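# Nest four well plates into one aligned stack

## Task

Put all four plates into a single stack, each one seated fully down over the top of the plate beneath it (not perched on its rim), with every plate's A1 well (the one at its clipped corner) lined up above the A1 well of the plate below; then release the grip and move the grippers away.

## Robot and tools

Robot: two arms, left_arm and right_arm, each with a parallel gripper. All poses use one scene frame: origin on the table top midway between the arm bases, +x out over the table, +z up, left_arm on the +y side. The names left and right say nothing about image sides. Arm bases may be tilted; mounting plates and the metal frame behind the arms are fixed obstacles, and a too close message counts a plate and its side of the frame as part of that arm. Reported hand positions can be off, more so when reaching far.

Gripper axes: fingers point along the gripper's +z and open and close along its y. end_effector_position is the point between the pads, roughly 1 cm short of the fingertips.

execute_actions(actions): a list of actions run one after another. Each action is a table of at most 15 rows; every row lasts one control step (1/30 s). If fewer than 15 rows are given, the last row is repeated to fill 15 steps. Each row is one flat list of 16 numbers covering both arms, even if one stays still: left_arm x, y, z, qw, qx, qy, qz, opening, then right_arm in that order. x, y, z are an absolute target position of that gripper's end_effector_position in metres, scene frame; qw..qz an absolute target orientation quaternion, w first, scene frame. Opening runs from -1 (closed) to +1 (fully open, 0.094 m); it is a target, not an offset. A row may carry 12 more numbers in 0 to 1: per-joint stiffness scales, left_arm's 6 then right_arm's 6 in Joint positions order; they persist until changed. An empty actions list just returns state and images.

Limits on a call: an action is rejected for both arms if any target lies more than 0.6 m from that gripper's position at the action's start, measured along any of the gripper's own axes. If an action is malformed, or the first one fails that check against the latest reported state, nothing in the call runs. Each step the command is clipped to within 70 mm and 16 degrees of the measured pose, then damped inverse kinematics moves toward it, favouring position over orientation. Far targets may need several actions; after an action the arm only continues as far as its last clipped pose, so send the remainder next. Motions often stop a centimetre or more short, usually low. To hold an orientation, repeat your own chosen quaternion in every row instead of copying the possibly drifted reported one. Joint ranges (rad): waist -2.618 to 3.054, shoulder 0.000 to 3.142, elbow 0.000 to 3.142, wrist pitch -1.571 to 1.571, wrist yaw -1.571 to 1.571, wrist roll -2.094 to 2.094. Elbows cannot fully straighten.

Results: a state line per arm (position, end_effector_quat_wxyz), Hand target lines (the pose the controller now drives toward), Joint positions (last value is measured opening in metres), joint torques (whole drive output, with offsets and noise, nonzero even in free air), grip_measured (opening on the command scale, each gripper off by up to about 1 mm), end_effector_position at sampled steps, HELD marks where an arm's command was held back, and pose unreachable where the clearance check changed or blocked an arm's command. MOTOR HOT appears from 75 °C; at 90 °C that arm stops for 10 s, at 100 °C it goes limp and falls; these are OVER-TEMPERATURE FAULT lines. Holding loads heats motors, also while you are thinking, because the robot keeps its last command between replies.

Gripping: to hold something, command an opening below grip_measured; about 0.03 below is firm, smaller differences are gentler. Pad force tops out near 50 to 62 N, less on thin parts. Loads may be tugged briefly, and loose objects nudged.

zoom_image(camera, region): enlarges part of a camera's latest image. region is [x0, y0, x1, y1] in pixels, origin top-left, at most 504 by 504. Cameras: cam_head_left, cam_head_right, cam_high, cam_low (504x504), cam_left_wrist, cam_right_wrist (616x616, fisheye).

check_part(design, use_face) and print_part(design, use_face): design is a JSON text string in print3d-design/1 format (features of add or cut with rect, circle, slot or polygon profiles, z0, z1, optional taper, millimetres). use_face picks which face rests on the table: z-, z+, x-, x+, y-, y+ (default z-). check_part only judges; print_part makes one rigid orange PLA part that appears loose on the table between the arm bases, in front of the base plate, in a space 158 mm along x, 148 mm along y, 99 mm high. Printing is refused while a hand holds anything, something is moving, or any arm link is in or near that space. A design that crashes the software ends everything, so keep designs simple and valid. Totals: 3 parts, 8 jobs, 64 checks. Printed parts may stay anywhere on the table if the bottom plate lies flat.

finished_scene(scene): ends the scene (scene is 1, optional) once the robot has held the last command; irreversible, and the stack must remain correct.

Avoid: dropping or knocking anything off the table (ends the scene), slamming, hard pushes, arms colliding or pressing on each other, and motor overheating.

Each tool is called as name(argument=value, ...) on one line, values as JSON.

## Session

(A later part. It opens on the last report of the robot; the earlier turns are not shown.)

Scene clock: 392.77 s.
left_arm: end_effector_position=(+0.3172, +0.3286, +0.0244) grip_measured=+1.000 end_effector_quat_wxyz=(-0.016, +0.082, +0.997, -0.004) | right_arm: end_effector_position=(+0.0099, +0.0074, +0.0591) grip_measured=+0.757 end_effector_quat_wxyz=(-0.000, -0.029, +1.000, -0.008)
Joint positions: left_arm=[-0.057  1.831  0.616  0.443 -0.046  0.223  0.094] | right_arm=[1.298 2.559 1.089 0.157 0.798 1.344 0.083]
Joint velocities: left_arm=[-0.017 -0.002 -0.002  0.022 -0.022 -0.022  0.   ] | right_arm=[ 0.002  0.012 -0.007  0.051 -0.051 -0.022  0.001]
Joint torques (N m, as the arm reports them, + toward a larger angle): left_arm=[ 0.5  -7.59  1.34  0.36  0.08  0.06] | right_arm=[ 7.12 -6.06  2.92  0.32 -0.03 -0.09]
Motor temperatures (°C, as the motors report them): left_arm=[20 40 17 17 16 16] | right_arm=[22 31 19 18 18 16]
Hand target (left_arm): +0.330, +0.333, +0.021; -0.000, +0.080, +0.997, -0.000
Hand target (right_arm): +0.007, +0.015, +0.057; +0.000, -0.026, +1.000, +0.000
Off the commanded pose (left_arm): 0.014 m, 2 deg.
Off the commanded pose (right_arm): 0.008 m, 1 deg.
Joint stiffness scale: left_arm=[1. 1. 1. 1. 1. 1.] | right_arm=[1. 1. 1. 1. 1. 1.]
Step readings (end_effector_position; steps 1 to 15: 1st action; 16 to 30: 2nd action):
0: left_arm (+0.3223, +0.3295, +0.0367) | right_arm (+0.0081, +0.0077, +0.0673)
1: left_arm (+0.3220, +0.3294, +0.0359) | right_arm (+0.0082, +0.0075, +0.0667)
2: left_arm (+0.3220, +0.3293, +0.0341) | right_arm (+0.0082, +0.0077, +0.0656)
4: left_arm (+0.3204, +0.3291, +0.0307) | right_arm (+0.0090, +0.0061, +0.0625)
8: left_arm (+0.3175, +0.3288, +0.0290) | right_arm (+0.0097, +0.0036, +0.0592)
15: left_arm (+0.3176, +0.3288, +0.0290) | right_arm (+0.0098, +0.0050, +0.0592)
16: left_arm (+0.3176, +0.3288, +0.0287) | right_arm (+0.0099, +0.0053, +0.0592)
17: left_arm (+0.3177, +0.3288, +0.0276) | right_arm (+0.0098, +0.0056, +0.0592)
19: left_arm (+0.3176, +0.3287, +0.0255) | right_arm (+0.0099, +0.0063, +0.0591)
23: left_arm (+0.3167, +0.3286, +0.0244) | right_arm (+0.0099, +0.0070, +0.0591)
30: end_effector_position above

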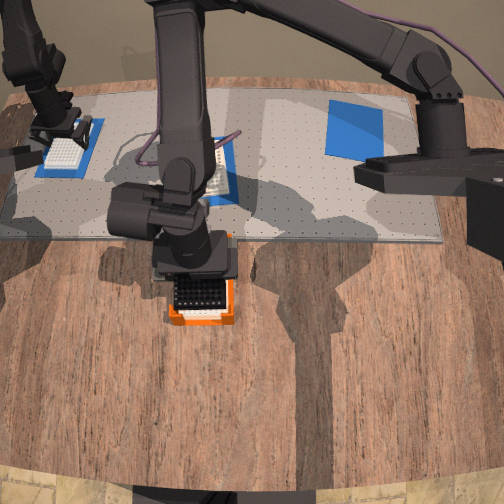

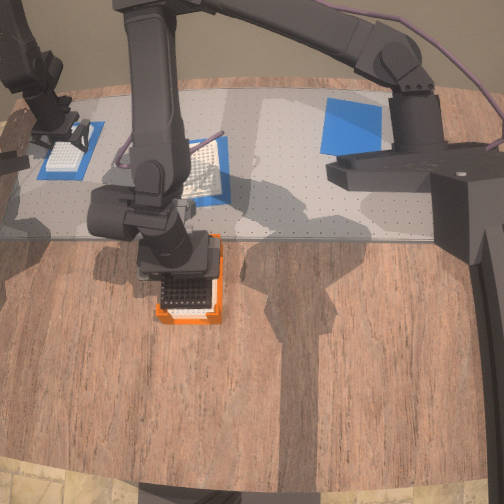

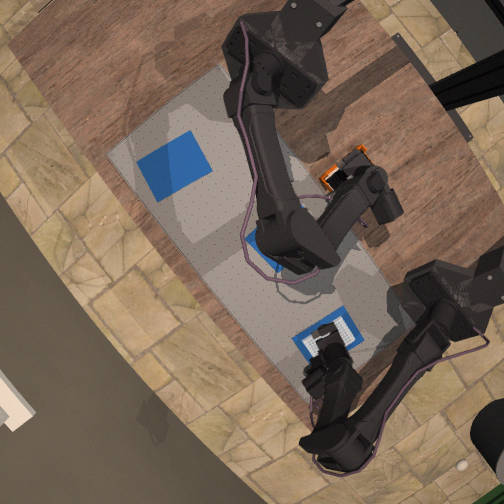

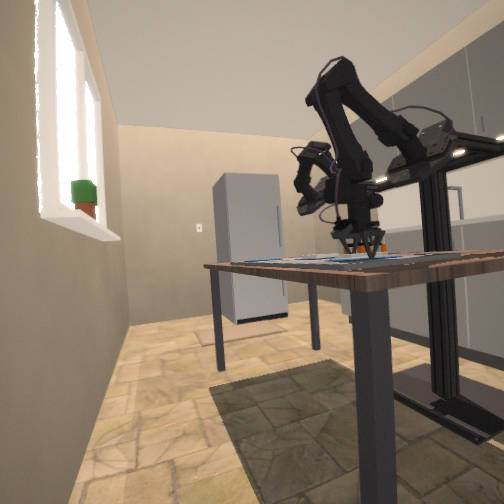

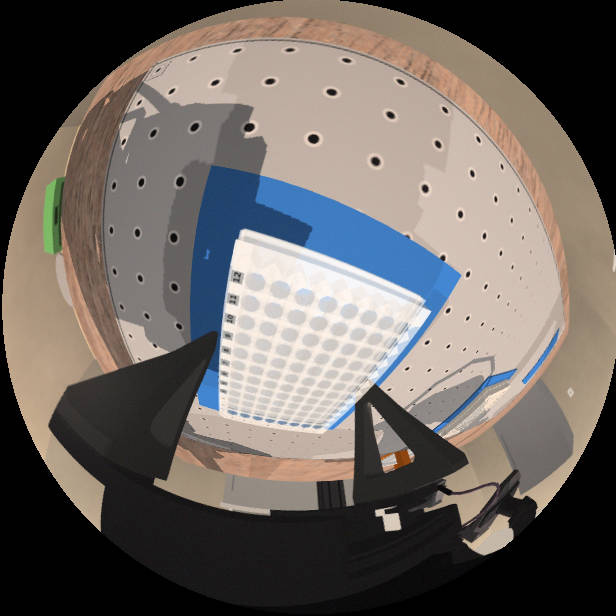

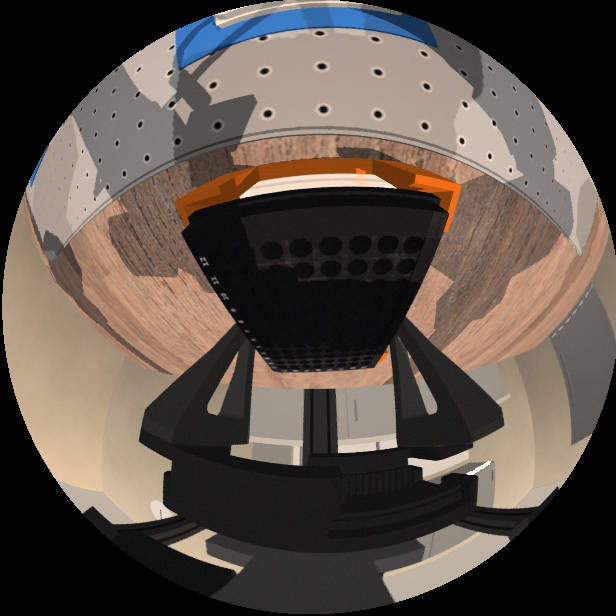

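execute_actions(actions=[[[0.33,0.333,0.019,0,0.08,0.997,0,1,0.005,0.011,0.050,0,-0.026,1,0,0.72]],[[0.33,0.333,0.019,0,0.08,0.997,0,0.74,0.005,0.011,0.042,0,-0.026,1,0,0.72]]])

zoom_image(camera="cam_head_left", region=[130,190,280,340])

Scene clock: 401.77 s.
left_arm: end_effector_position=(+0.3178, +0.3297, +0.0238) grip_measured=+0.777 end_effector_quat_wxyz=(-0.014, +0.081, +0.997, -0.002) | right_arm: end_effector_position=(+0.0066, -0.0026, +0.0422) grip_measured=+0.757 end_effector_quat_wxyz=(-0.002, -0.032, +0.999, -0.015)
Joint positions: left_arm=[-0.054  1.834  0.616  0.451 -0.047  0.224  0.083] | right_arm=[1.265 2.608 1.089 0.219 0.79  1.306 0.083]
Joint velocities: left_arm=[-0.002 -0.007  0.002 -0.007 -0.037 -0.007 -0.   ] | right_arm=[-0.012  0.007 -0.002  0.037 -0.022  0.022  0.   ]
Joint torques (N m, as the arm reports them, + toward a larger angle): left_arm=[ 0.37 -7.16  1.68  0.33  0.1   0.04] | right_arm=[ 7.36 -6.51  3.23  0.34 -0.03 -0.04]
Motor temperatures (°C, as the motors report them): left_arm=[20 40 17 17 16 16] | right_arm=[22 30 19 18 18 16]
Hand target (left_arm): +0.330, +0.333, +0.019; +0.000, +0.080, +0.997, -0.000
Hand target (right_arm): +0.005, +0.011, +0.042; +0.000, -0.026, +1.000, -0.000
Off the commanded pose (left_arm): 0.014 m, 2 deg.
Off the commanded pose (right_arm): 0.014 m, 2 deg.
Joint stiffness scale: left_arm=[1. 1. 1. 1. 1. 1.] | right_arm=[1. 1. 1. 1. 1. 1.]
Step readings (end_effector_position; steps 1 to 15: 1st action; 16 to 30: 2nd action):
0: left_arm (+0.3173, +0.3286, +0.0244) | right_arm (+0.0099, +0.0075, +0.0591)
1: left_arm (+0.3175, +0.3286, +0.0244) | right_arm (+0.0097, +0.0074, +0.0584)
2: left_arm (+0.3173, +0.3286, +0.0241) | right_arm (+0.0093, +0.0076, +0.0571)
4: left_arm (+0.3175, +0.3286, +0.0238) | right_arm (+0.0083, +0.0046, +0.0534)
8: left_arm (+0.3175, +0.3286, +0.0238) | right_arm (+0.0069, +0.0004, +0.0496)
15: left_arm (+0.3175, +0.3286, +0.0238) | right_arm (+0.0070, +0.0012, +0.0495)
16: left_arm (+0.3175, +0.3288, +0.0238) | right_arm (+0.0070, +0.0010, +0.0490)
17: left_arm (+0.3176, +0.3294, +0.0238) | right_arm (+0.0069, +0.0010, +0.0479)
19: left_arm (+0.3178, +0.3297, +0.0238) | right_arm (+0.0067, -0.0009, +0.0450)
23: left_arm (+0.3178, +0.3297, +0.0238) | right_arm (+0.0065, -0.0033, +0.0422)
30: end_effector_position above

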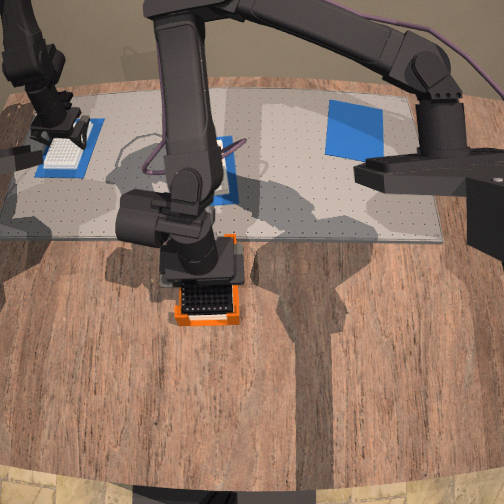

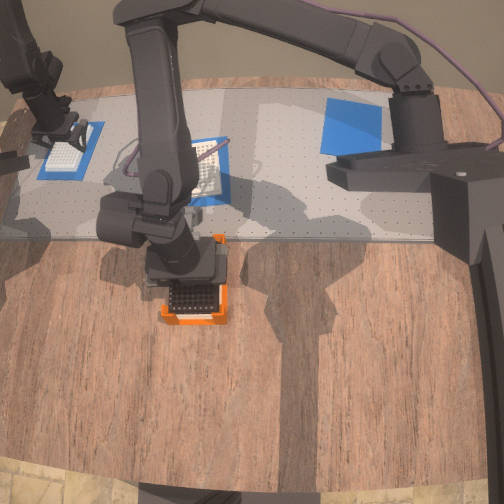

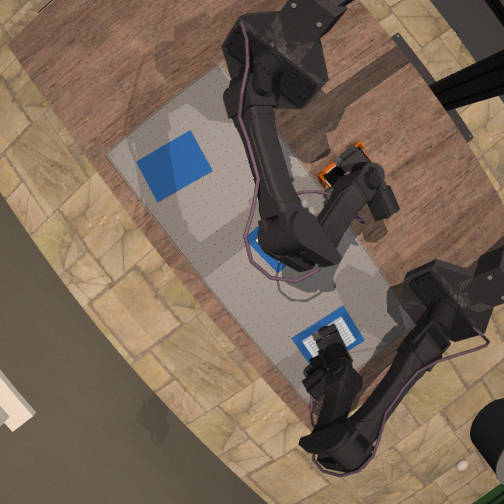

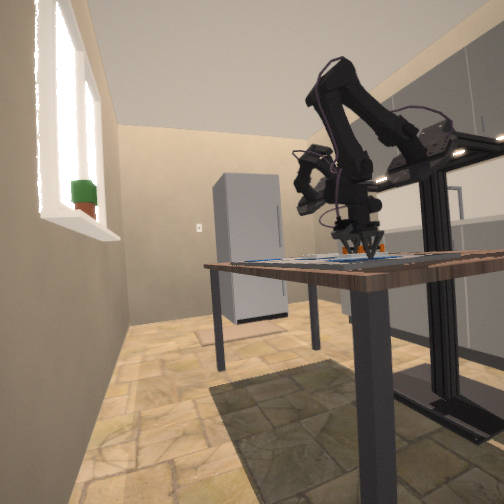

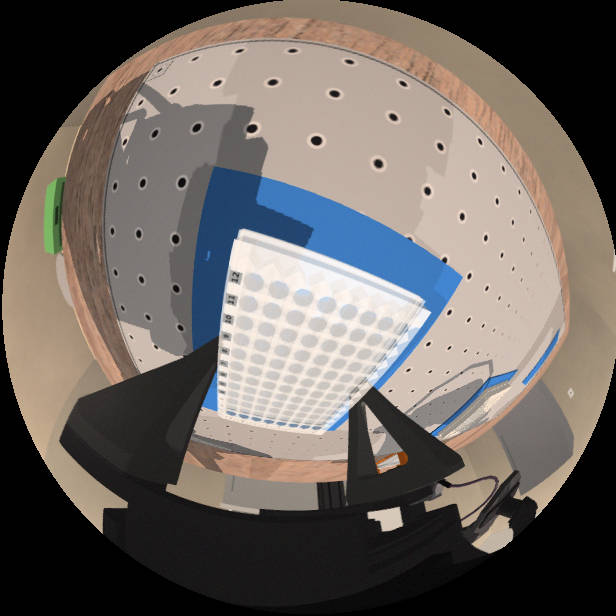

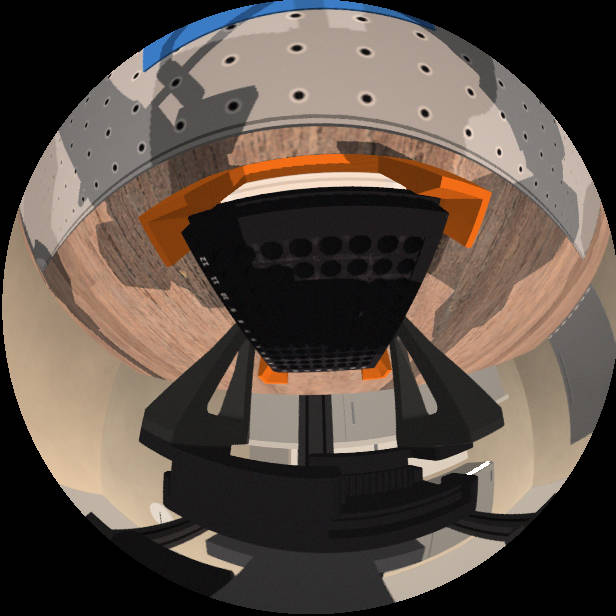

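Region (130, 190, 280, 340) of cam_head_left's 504x504 image, scaled by 3.360, with more detail than that image has.

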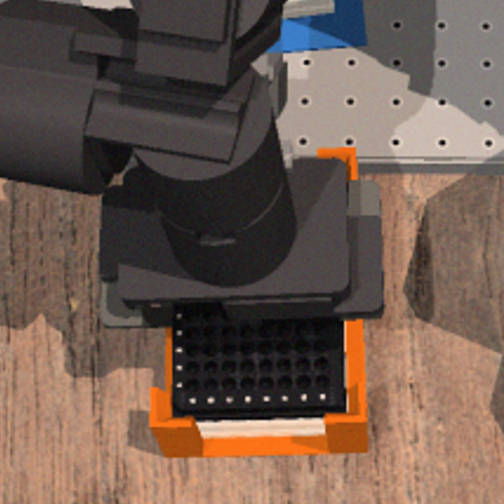

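In; the jig slid along. Continue down.

execute_actions(actions=[[[0.33,0.333,0.06,0,0.08,0.997,0,0.74,0.005,0.011,0.034,0,-0.026,1,0,0.72]],[[0.32,0.33,0.11,0,0.04,0.999,0,0.74,0.005,0.012,0.027,0,-0.026,1,0,0.72]],[[0.32,0.33,0.11,0,0,1,0,0.74,0.005,0.012,0.027,0,-0.026,1,0,1]],[[0.32,0.33,0.11,0,0,1,0,0.74,0.0,0.008,0.06,0,-0.026,1,0,1]],[[0.32,0.33,0.11,0,0,1,0,0.74,0.005,0.0,0.11,0,-0.026,1,0,1]],[[0.3,0.3,0.11,0,0,1,0,0.74,0.1,-0.08,0.12,0,0,1,0,1]],[[0.25,0.25,0.11,0,0,1,0,0.74,0.2,-0.18,0.12,0,0,1,0,1]],[[0.2,0.2,0.11,0,0,1,0,0.74,0.25,-0.24,0.1,0,0,1,0,1]]])

zoom_image(camera="cam_head_left", region=[130,190,280,340])

zoom_image(camera="cam_high", region=[300,125,400,225])

Scene clock: 413.73 s.
left_arm: end_effector_position=(+0.2044, +0.2024, +0.1086) grip_measured=+0.777 end_effector_quat_wxyz=(-0.006, +0.007, +1.000, -0.002) | right_arm: end_effector_position=(+0.2473, -0.2444, +0.1003) grip_measured=+1.000 end_effector_quat_wxyz=(-0.000, +0.010, +1.000, -0.015)
Joint positions: left_arm=[-0.783  1.782  0.239  0.619 -0.544 -0.484  0.083] | right_arm=[0.2   1.486 0.254 0.472 0.182 0.361 0.094]
Joint velocities: left_arm=[ 0.002 -0.012 -0.022  0.154 -0.154 -0.11  -0.   ] | right_arm=[-0.046 -0.007  0.022  0.022 -0.183 -0.242  0.   ]
Joint torques (N m, as the arm reports them, + toward a larger angle): left_arm=[-4.16 -4.28 -2.17  0.28 -0.11 -0.05] | right_arm=[-0.13 -6.34 -0.7   0.42 -0.04 -0.04]
Motor temperatures (°C, as the motors report them): left_arm=[20 39 17 17 16 16] | right_arm=[23 30 19 18 18 16]
Hand target (left_arm): +0.203, +0.203, +0.111; +0.003, +0.004, +1.000, +0.003
Hand target (right_arm): +0.250, -0.241, +0.100; +0.001, +0.001, +1.000, +0.000
Off the commanded pose (left_arm): 0.005 m, 1 deg.
Off the commanded pose (right_arm): 0.005 m, 2 deg.
Joint stiffness scale: left_arm=[1. 1. 1. 1. 1. 1.] | right_arm=[1. 1. 1. 1. 1. 1.]
Step readings (end_effector_position; steps 1 to 15: 1st action; 16 to 30: 2nd action; 31 to 45: 3rd action; 46 to 60: 4th action; 61 to 75: 5th action; 76 to 90: 6th action; 91 to 105: 7th action; 106 to 120: 8th action):
0: left_arm (+0.3178, +0.3297, +0.0238) | right_arm (+0.0066, -0.0026, +0.0422)
1: left_arm (+0.3184, +0.3299, +0.0263) | right_arm (+0.0066, -0.0024, +0.0416)
2: left_arm (+0.3187, +0.3302, +0.0326) | right_arm (+0.0064, -0.0014, +0.0402)
4: left_arm (+0.3278, +0.3314, +0.0455) | right_arm (+0.0065, -0.0009, +0.0369)
8: left_arm (+0.3469, +0.3331, +0.0569) | right_arm (+0.0070, -0.0016, +0.0344)
15: left_arm (+0.3411, +0.3327, +0.0569) | right_arm (+0.0070, -0.0010, +0.0343)
16: left_arm (+0.3394, +0.3328, +0.0605) | right_arm (+0.0070, -0.0007, +0.0338)
17: left_arm (+0.3353, +0.3330, +0.0697) | right_arm (+0.0067, +0.0000, +0.0325)
19: left_arm (+0.3305, +0.3337, +0.0888) | right_arm (+0.0066, +0.0006, +0.0296)
23: left_arm (+0.3379, +0.3353, +0.1058) | right_arm (+0.0069, +0.0001, +0.0276)
30: left_arm (+0.3291, +0.3350, +0.1069) | right_arm (+0.0069, +0.0008, +0.0276)
31: left_arm (+0.3283, +0.3349, +0.1068) | right_arm (+0.0069, +0.0008, +0.0276)
32: left_arm (+0.3278, +0.3349, +0.1068) | right_arm (+0.0069, +0.0008, +0.0276)
34: left_arm (+0.3269, +0.3348, +0.1068) | right_arm (+0.0070, +0.0009, +0.0276)
38: left_arm (+0.3261, +0.3348, +0.1068) | right_arm (+0.0070, +0.0009, +0.0276)
45: left_arm (+0.3257, +0.3348, +0.1068) | right_arm (+0.0070, +0.0009, +0.0276)
46: left_arm (+0.3257, +0.3348, +0.1068) | right_arm (+0.0067, +0.0013, +0.0292)
47: left_arm (+0.3257, +0.3348, +0.1068) | right_arm (+0.0062, +0.0012, +0.0327)
49: left_arm (+0.3257, +0.3348, +0.1068) | right_arm (+0.0036, +0.0052, +0.0418)
53: left_arm (+0.3257, +0.3348, +0.1068) | right_arm (+0.0002, +0.0151, +0.0527)
60: left_arm (+0.3257, +0.3348, +0.1068) | right_arm (+0.0004, +0.0125, +0.0530)
61: left_arm (+0.3257, +0.3348, +0.1068) | right_arm (+0.0008, +0.0114, +0.0564)
62: left_arm (+0.3257, +0.3348, +0.1068) | right_arm (+0.0026, +0.0061, +0.0642)
64: left_arm (+0.3257, +0.3348, +0.1068) | right_arm (+0.0048, +0.0022, +0.0829)
68: left_arm (+0.3257, +0.3348, +0.1068) | right_arm (+0.0047, +0.0130, +0.1040)
75: left_arm (+0.3257, +0.3348, +0.1068) | right_arm (+0.0052, +0.0063, +0.1052)
76: left_arm (+0.3247, +0.3330, +0.1069) | right_arm (+0.0077, +0.0030, +0.1055)
77: left_arm (+0.3223, +0.3255, +0.1073) | right_arm (+0.0160, -0.0080, +0.1077)
79: left_arm (+0.3103, +0.3054, +0.1085) | right_arm (+0.0423, -0.0398, +0.1094)
83: left_arm (+0.2990, +0.2973, +0.1096) | right_arm (+0.0926, -0.0931, +0.1116)
90: left_arm (+0.3021, +0.3018, +0.1094) | right_arm (+0.1026, -0.0840, +0.1153)
91: left_arm (+0.3006, +0.2994, +0.1097) | right_arm (+0.1051, -0.0859, +0.1152)
92: left_arm (+0.2962, +0.2878, +0.1114) | right_arm (+0.1144, -0.0959, +0.1154)
94: left_arm (+0.2717, +0.2584, +0.1143) | right_arm (+0.1428, -0.1288, +0.1135)
98: left_arm (+0.2384, +0.2471, +0.1124) | right_arm (+0.1956, -0.1859, +0.1155)
105: left_arm (+0.2519, +0.2536, +0.1107) | right_arm (+0.2085, -0.1821, +0.1187)
106: left_arm (+0.2514, +0.2506, +0.1111) | right_arm (+0.2100, -0.1860, +0.1163)
107: left_arm (+0.2463, +0.2369, +0.1120) | right_arm (+0.2203, -0.2027, +0.1121)
109: left_arm (+0.2227, +0.2068, +0.1139) | right_arm (+0.2449, -0.2402, +0.1066)
113: left_arm (+0.1936, +0.1970, +0.1105) | right_arm (+0.2523, -0.2569, +0.1021)
120: end_effector_position above

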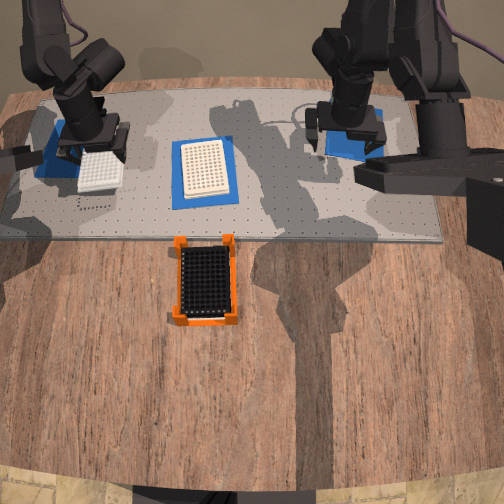

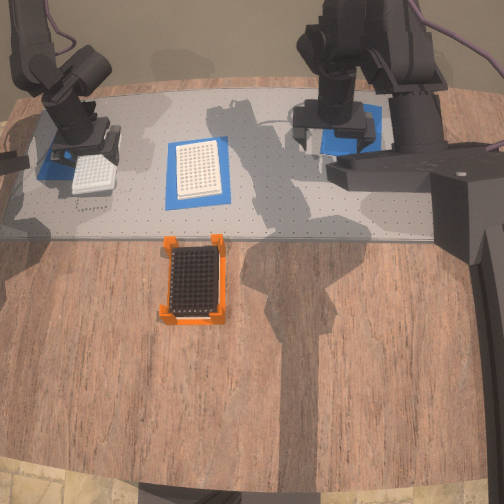

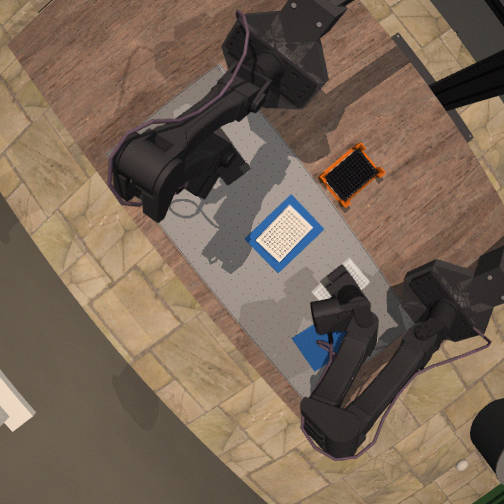

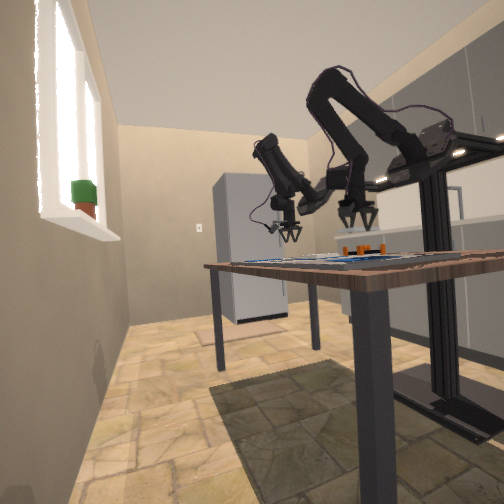

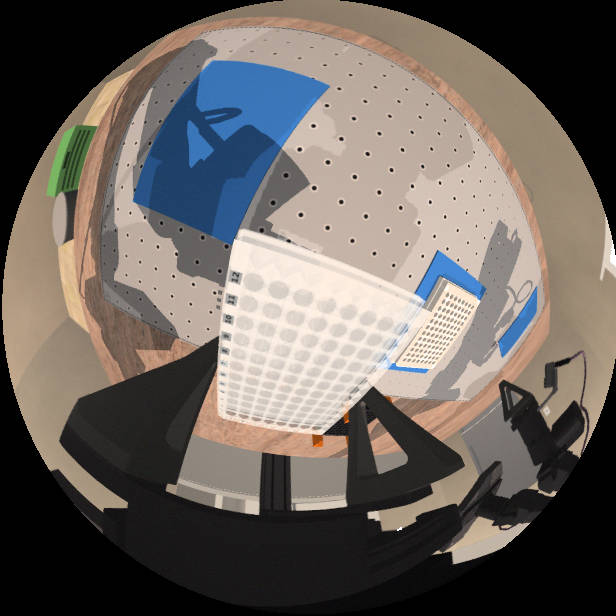

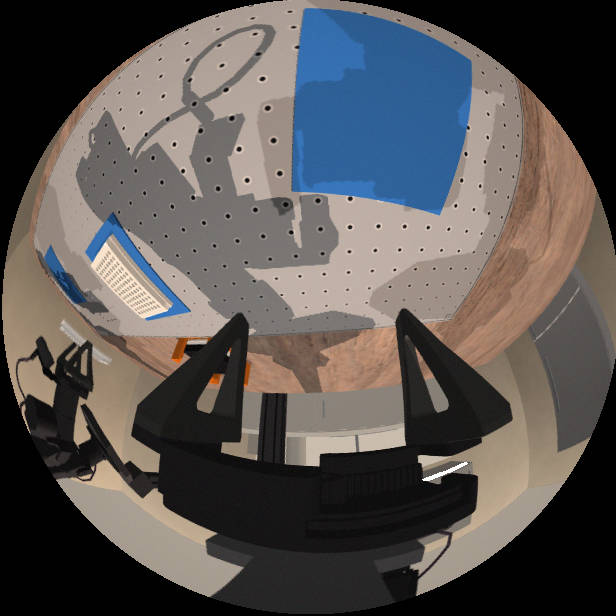

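Region (130, 190, 280, 340) of cam_head_left's 504x504 image, scaled by 3.360, with more detail than that image has.

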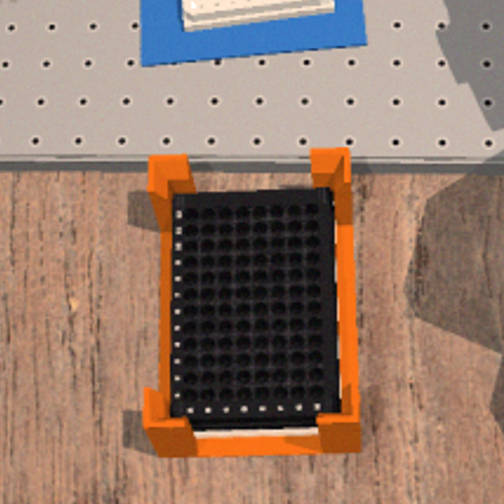

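Region (300, 125, 400, 225) of cam_high's 504x504 image, scaled by 5.040, with more detail than that image has.

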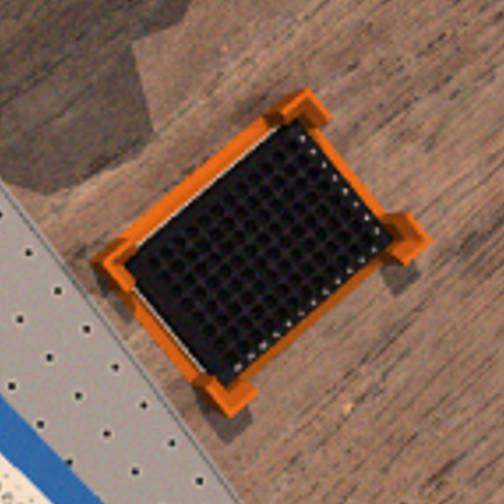

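execute_actions(actions=[[[0.13,0.13,0.115,0,-0.015,1,0,0.74,0.25,-0.24,0.1,0,0,1,0,1]],[[0.06,0.06,0.115,0,-0.015,1,0,0.74,0.25,-0.24,0.1,0,0,1,0,1]],[[0.012,0.0,0.11,0,-0.015,1,0,0.74,0.25,-0.24,0.1,0,0,1,0,1]],[[0.012,-0.005,0.09,0,-0.015,1,0,0.74,0.25,-0.24,0.1,0,0,1,0,1]],[[0.012,-0.005,0.078,0,-0.015,1,0,0.74,0.25,-0.24,0.1,0,0,1,0,1]],[[0.012,-0.005,0.068,0,-0.015,1,0,0.74,0.25,-0.24,0.1,0,0,1,0,1]]])

zoom_image(camera="cam_head_left", region=[130,190,280,340])

Scene clock: 421.93 s.
left_arm: end_effector_position=(+0.0111, +0.0070, +0.0668) grip_measured=+0.777 end_effector_quat_wxyz=(-0.007, -0.011, +1.000, +0.013) | right_arm: end_effector_position=(+0.2455, -0.2396, +0.1001) grip_measured=+1.000 end_effector_quat_wxyz=(-0.006, -0.001, +1.000, -0.001)
Joint positions: left_arm=[-1.508  2.786  1.142  0.094 -0.822 -1.438  0.083] | right_arm=[0.199 1.486 0.254 0.472 0.15  0.338 0.094]
Joint velocities: left_arm=[ 0.017 -0.007 -0.007 -0.007 -0.022 -0.007 -0.001] | right_arm=[-0.022 -0.007  0.012 -0.051 -0.022 -0.066  0.   ]
Joint torques (N m, as the arm reports them, + toward a larger angle): left_arm=[-7.92 -7.04  2.67  0.13 -0.07  0.03] | right_arm=[ 0.03 -6.16 -0.44  0.36 -0.04 -0.04]
Motor temperatures (°C, as the motors report them): left_arm=[21 38 18 17 16 16] | right_arm=[21 30 19 18 18 16]
Hand target (left_arm): +0.012, -0.005, +0.068; -0.000, -0.015, +1.000, +0.000
Hand target (right_arm): +0.250, -0.240, +0.100; +0.000, -0.000, +1.000, -0.000
Off the commanded pose (left_arm): 0.012 m, 2 deg.
Off the commanded pose (right_arm): 0.004 m, 1 deg.
Joint stiffness scale: left_arm=[1. 1. 1. 1. 1. 1.] | right_arm=[1. 1. 1. 1. 1. 1.]
Step readings (end_effector_position; steps 1 to 15: 1st action; 16 to 30: 2nd action; 31 to 45: 3rd action; 46 to 60: 4th action; 61 to 75: 5th action; 76 to 90: 6th action):
0: left_arm (+0.2096, +0.2034, +0.1086) | right_arm (+0.2455, -0.2396, +0.1001)
1: left_arm (+0.2070, +0.2007, +0.1095) | right_arm (+0.2455, -0.2396, +0.1001)
2: left_arm (+0.1979, +0.1892, +0.1117) | right_arm (+0.2455, -0.2396, +0.1001)
4: left_arm (+0.1645, +0.1630, +0.1172) | right_arm (+0.2455, -0.2396, +0.1001)
8: left_arm (+0.1213, +0.1375, +0.1179) | right_arm (+0.2455, -0.2396, +0.1001)
15: left_arm (+0.1309, +0.1352, +0.1139) | right_arm (+0.2455, -0.2396, +0.1001)
16: left_arm (+0.1295, +0.1322, +0.1138) | right_arm (+0.2455, -0.2396, +0.1001)
17: left_arm (+0.1216, +0.1219, +0.1137) | right_arm (+0.2455, -0.2396, +0.1001)
19: left_arm (+0.0955, +0.0924, +0.1154) | right_arm (+0.2455, -0.2396, +0.1001)
23: left_arm (+0.0611, +0.0538, +0.1167) | right_arm (+0.2455, -0.2396, +0.1001)
30: left_arm (+0.0625, +0.0571, +0.1144) | right_arm (+0.2455, -0.2396, +0.1001)
31: left_arm (+0.0604, +0.0551, +0.1136) | right_arm (+0.2455, -0.2396, +0.1001)
32: left_arm (+0.0534, +0.0458, +0.1105) | right_arm (+0.2455, -0.2396, +0.1001)
34: left_arm (+0.0332, +0.0175, +0.1071) | right_arm (+0.2455, -0.2396, +0.1001)
38: left_arm (+0.0141, -0.0085, +0.1083) | right_arm (+0.2455, -0.2396, +0.1001)
45: left_arm (+0.0145, +0.0001, +0.1082) | right_arm (+0.2455, -0.2396, +0.1001)
46: left_arm (+0.0141, +0.0008, +0.1066) | right_arm (+0.2455, -0.2396, +0.1001)
47: left_arm (+0.0134, -0.0002, +0.1031) | right_arm (+0.2455, -0.2396, +0.1001)
49: left_arm (+0.0122, +0.0005, +0.0948) | right_arm (+0.2455, -0.2396, +0.1001)
53: left_arm (+0.0112, +0.0077, +0.0867) | right_arm (+0.2455, -0.2396, +0.1001)
60: left_arm (+0.0111, +0.0078, +0.0867) | right_arm (+0.2455, -0.2396, +0.1001)
61: left_arm (+0.0109, +0.0077, +0.0859) | right_arm (+0.2455, -0.2396, +0.1001)
62: left_arm (+0.0107, +0.0066, +0.0843) | right_arm (+0.2455, -0.2396, +0.1001)
64: left_arm (+0.0106, +0.0064, +0.0804) | right_arm (+0.2455, -0.2396, +0.1001)
68: left_arm (+0.0110, +0.0083, +0.0767) | right_arm (+0.2455, -0.2396, +0.1001)
75: left_arm (+0.0111, +0.0070, +0.0766) | right_arm (+0.2455, -0.2396, +0.1001)
76: left_arm (+0.0110, +0.0069, +0.0758) | right_arm (+0.2455, -0.2396, +0.1001)
77: left_arm (+0.0108, +0.0062, +0.0745) | right_arm (+0.2455, -0.2396, +0.1001)
79: left_arm (+0.0108, +0.0061, +0.0706) | right_arm (+0.2455, -0.2396, +0.1001)
83: left_arm (+0.0108, +0.0085, +0.0668) | right_arm (+0.2455, -0.2396, +0.1001)
90: end_effector_position above

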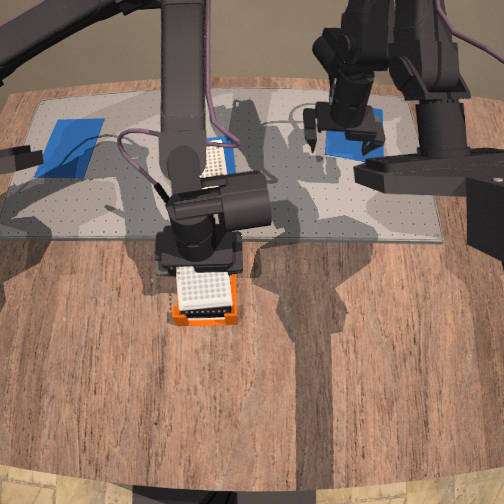

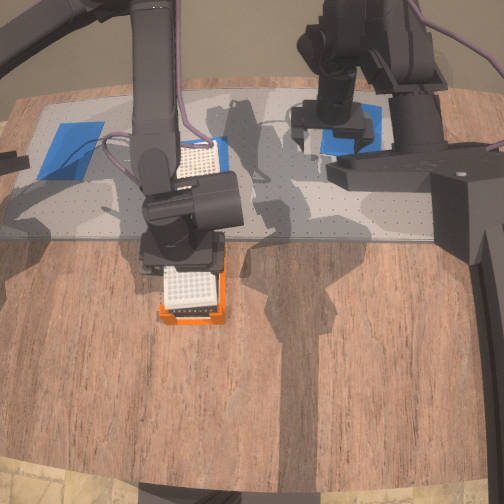

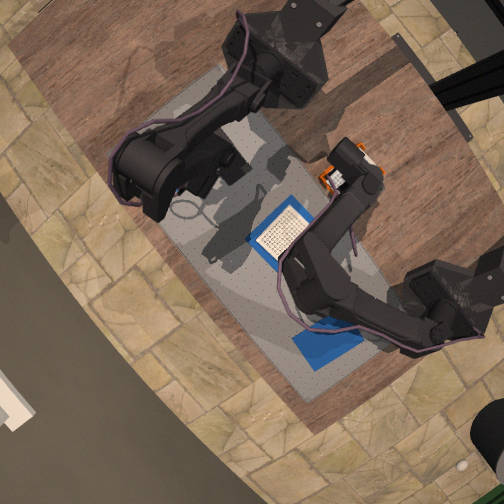

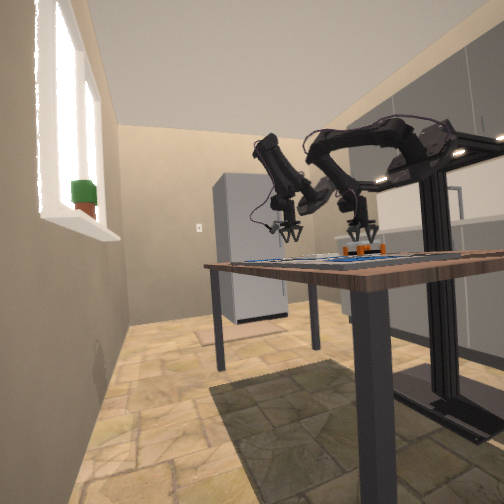

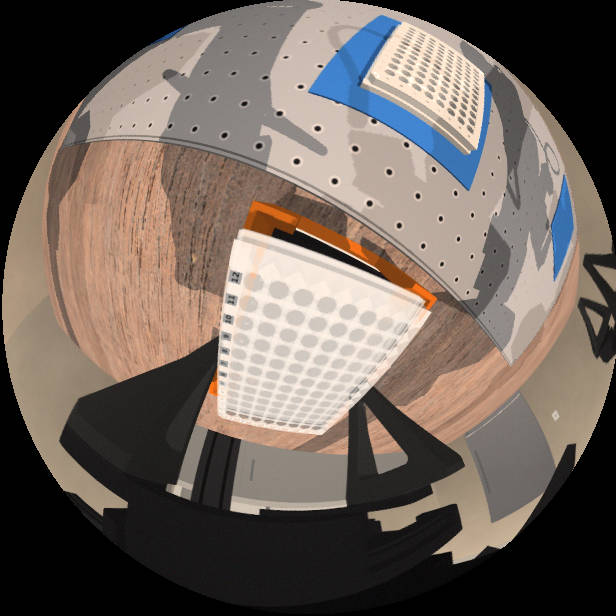

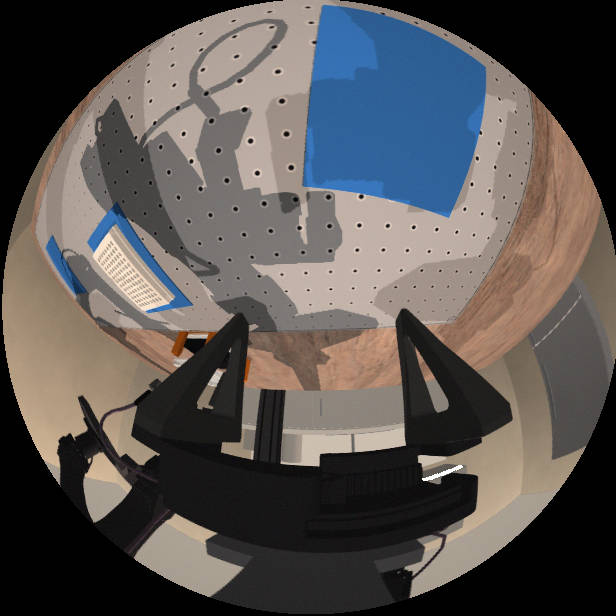

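Region (130, 190, 280, 340) of cam_head_left's 504x504 image, scaled by 3.360, with more detail than that image has.

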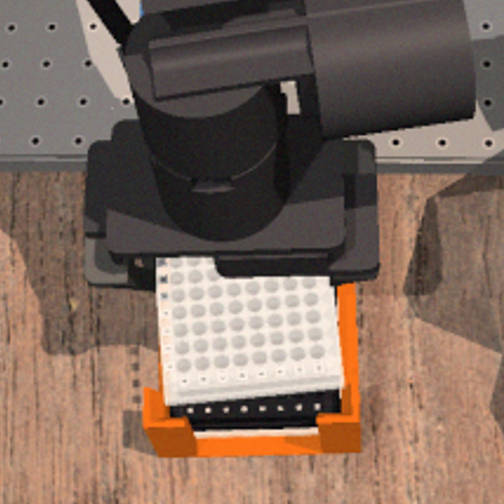

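execute_actions(actions=[[[0.011,-0.006,0.067,0,0.012,1,0,0.74,0.25,-0.24,0.1,0,0,1,0,1]],[[0.011,-0.006,0.061,0,0.012,1,0,0.74,0.25,-0.24,0.1,0,0,1,0,1]]])

zoom_image(camera="cam_head_left", region=[130,190,280,340])

Scene clock: 426.83 s.
left_arm: end_effector_position=(+0.0101, +0.0052, +0.0604) grip_measured=+0.777 end_effector_quat_wxyz=(-0.006, +0.016, +1.000, +0.011) | right_arm: end_effector_position=(+0.2455, -0.2396, +0.1001) grip_measured=+1.000 end_effector_quat_wxyz=(-0.006, -0.001, +1.000, -0.001)
Joint positions: left_arm=[-1.496  2.806  1.156  0.117 -0.822 -1.362  0.083] | right_arm=[0.199 1.486 0.254 0.472 0.15  0.338 0.094]
Joint velocities: left_arm=[ 0.002 -0.017  0.002  0.037 -0.007 -0.037 -0.   ] | right_arm=[ 0.002 -0.017 -0.012 -0.066  0.022 -0.051  0.   ]
Joint torques (N m, as the arm reports them, + toward a larger angle): left_arm=[-7.81 -6.94  2.63  0.16 -0.07  0.06] | right_arm=[ 0.01 -6.18 -0.49  0.36 -0.03 -0.04]
Motor temperatures (°C, as the motors report them): left_arm=[22 38 18 17 16 16] | right_arm=[21 30 19 18 18 16]
Hand target (left_arm): +0.011, -0.006, +0.061; -0.000, +0.012, +1.000, +0.000
Hand target (right_arm): +0.250, -0.240, +0.100; +0.000, -0.000, +1.000, -0.000
Off the commanded pose (left_arm): 0.011 m, 2 deg.
Off the commanded pose (right_arm): 0.004 m, 1 deg.
Joint stiffness scale: left_arm=[1. 1. 1. 1. 1. 1.] | right_arm=[1. 1. 1. 1. 1. 1.]
Step readings (end_effector_position; steps 1 to 15: 1st action; 16 to 30: 2nd action):
0: left_arm (+0.0111, +0.0066, +0.0668) | right_arm (+0.2455, -0.2396, +0.1001)
1: left_arm (+0.0111, +0.0066, +0.0668) | right_arm (+0.2455, -0.2396, +0.1001)
2: left_arm (+0.0111, +0.0066, +0.0668) | right_arm (+0.2455, -0.2396, +0.1001)
4: left_arm (+0.0111, +0.0066, +0.0668) | right_arm (+0.2455, -0.2396, +0.1001)
8: left_arm (+0.0111, +0.0066, +0.0668) | right_arm (+0.2455, -0.2396, +0.1001)
15: left_arm (+0.0111, +0.0066, +0.0668) | right_arm (+0.2455, -0.2396, +0.1001)
16: left_arm (+0.0110, +0.0063, +0.0663) | right_arm (+0.2455, -0.2396, +0.1001)
17: left_arm (+0.0107, +0.0054, +0.0652) | right_arm (+0.2455, -0.2396, +0.1001)
19: left_arm (+0.0103, +0.0045, +0.0626) | right_arm (+0.2455, -0.2396, +0.1001)
23: left_arm (+0.0100, +0.0058, +0.0604) | right_arm (+0.2455, -0.2396, +0.1001)
30: end_effector_position above

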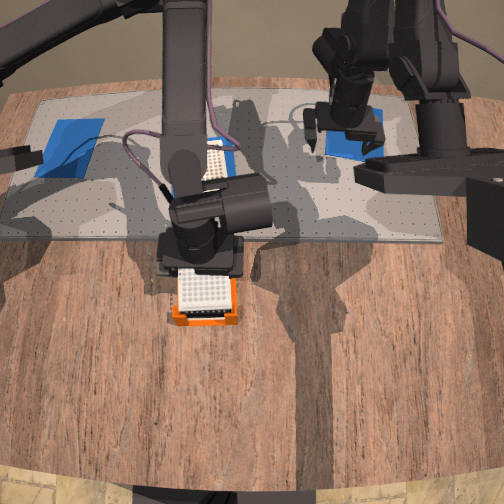

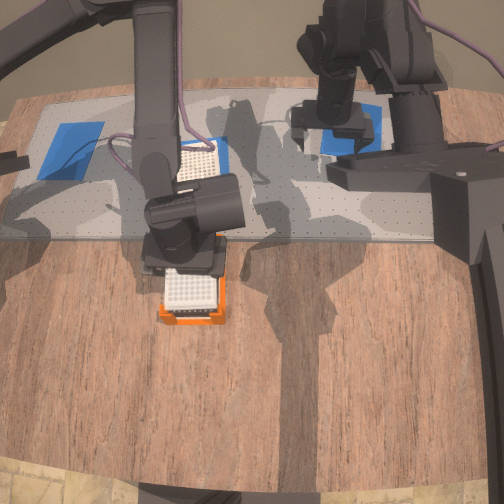

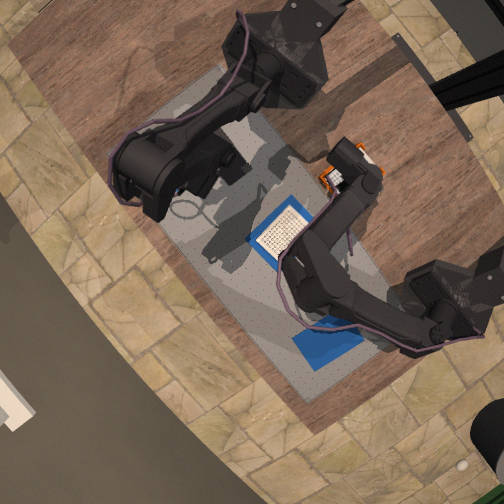

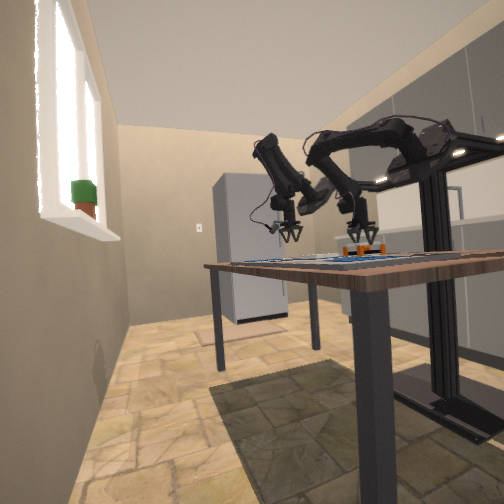

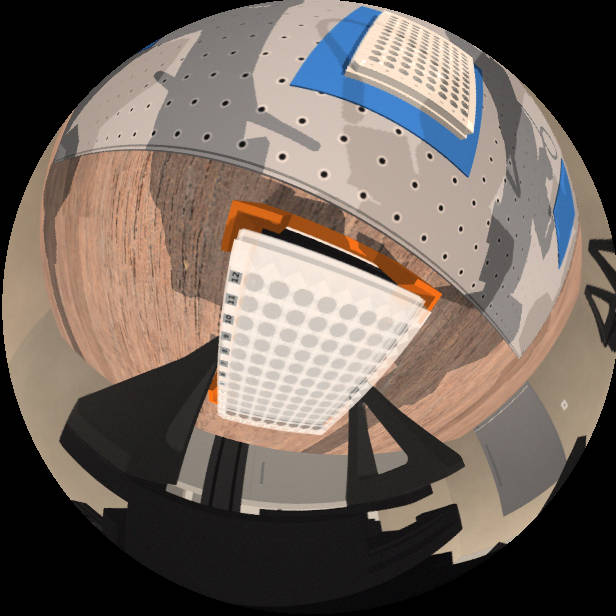

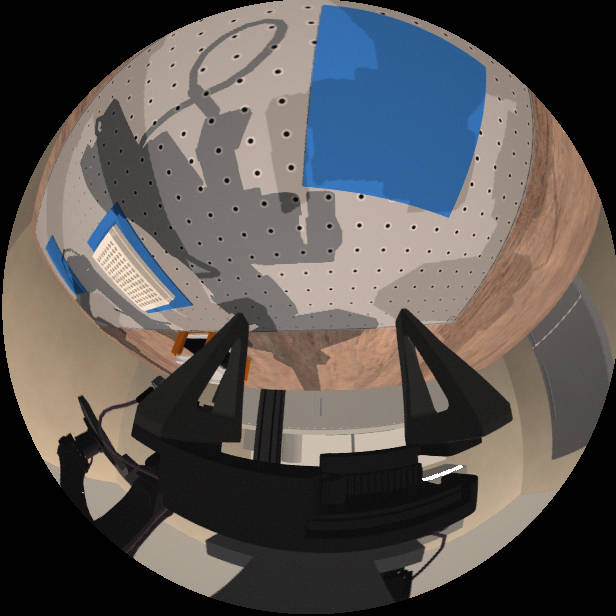

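Region (130, 190, 280, 340) of cam_head_left's 504x504 image, scaled by 3.360, with more detail than that image has.

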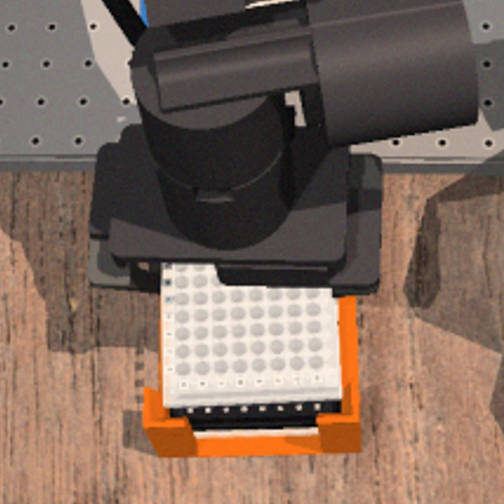

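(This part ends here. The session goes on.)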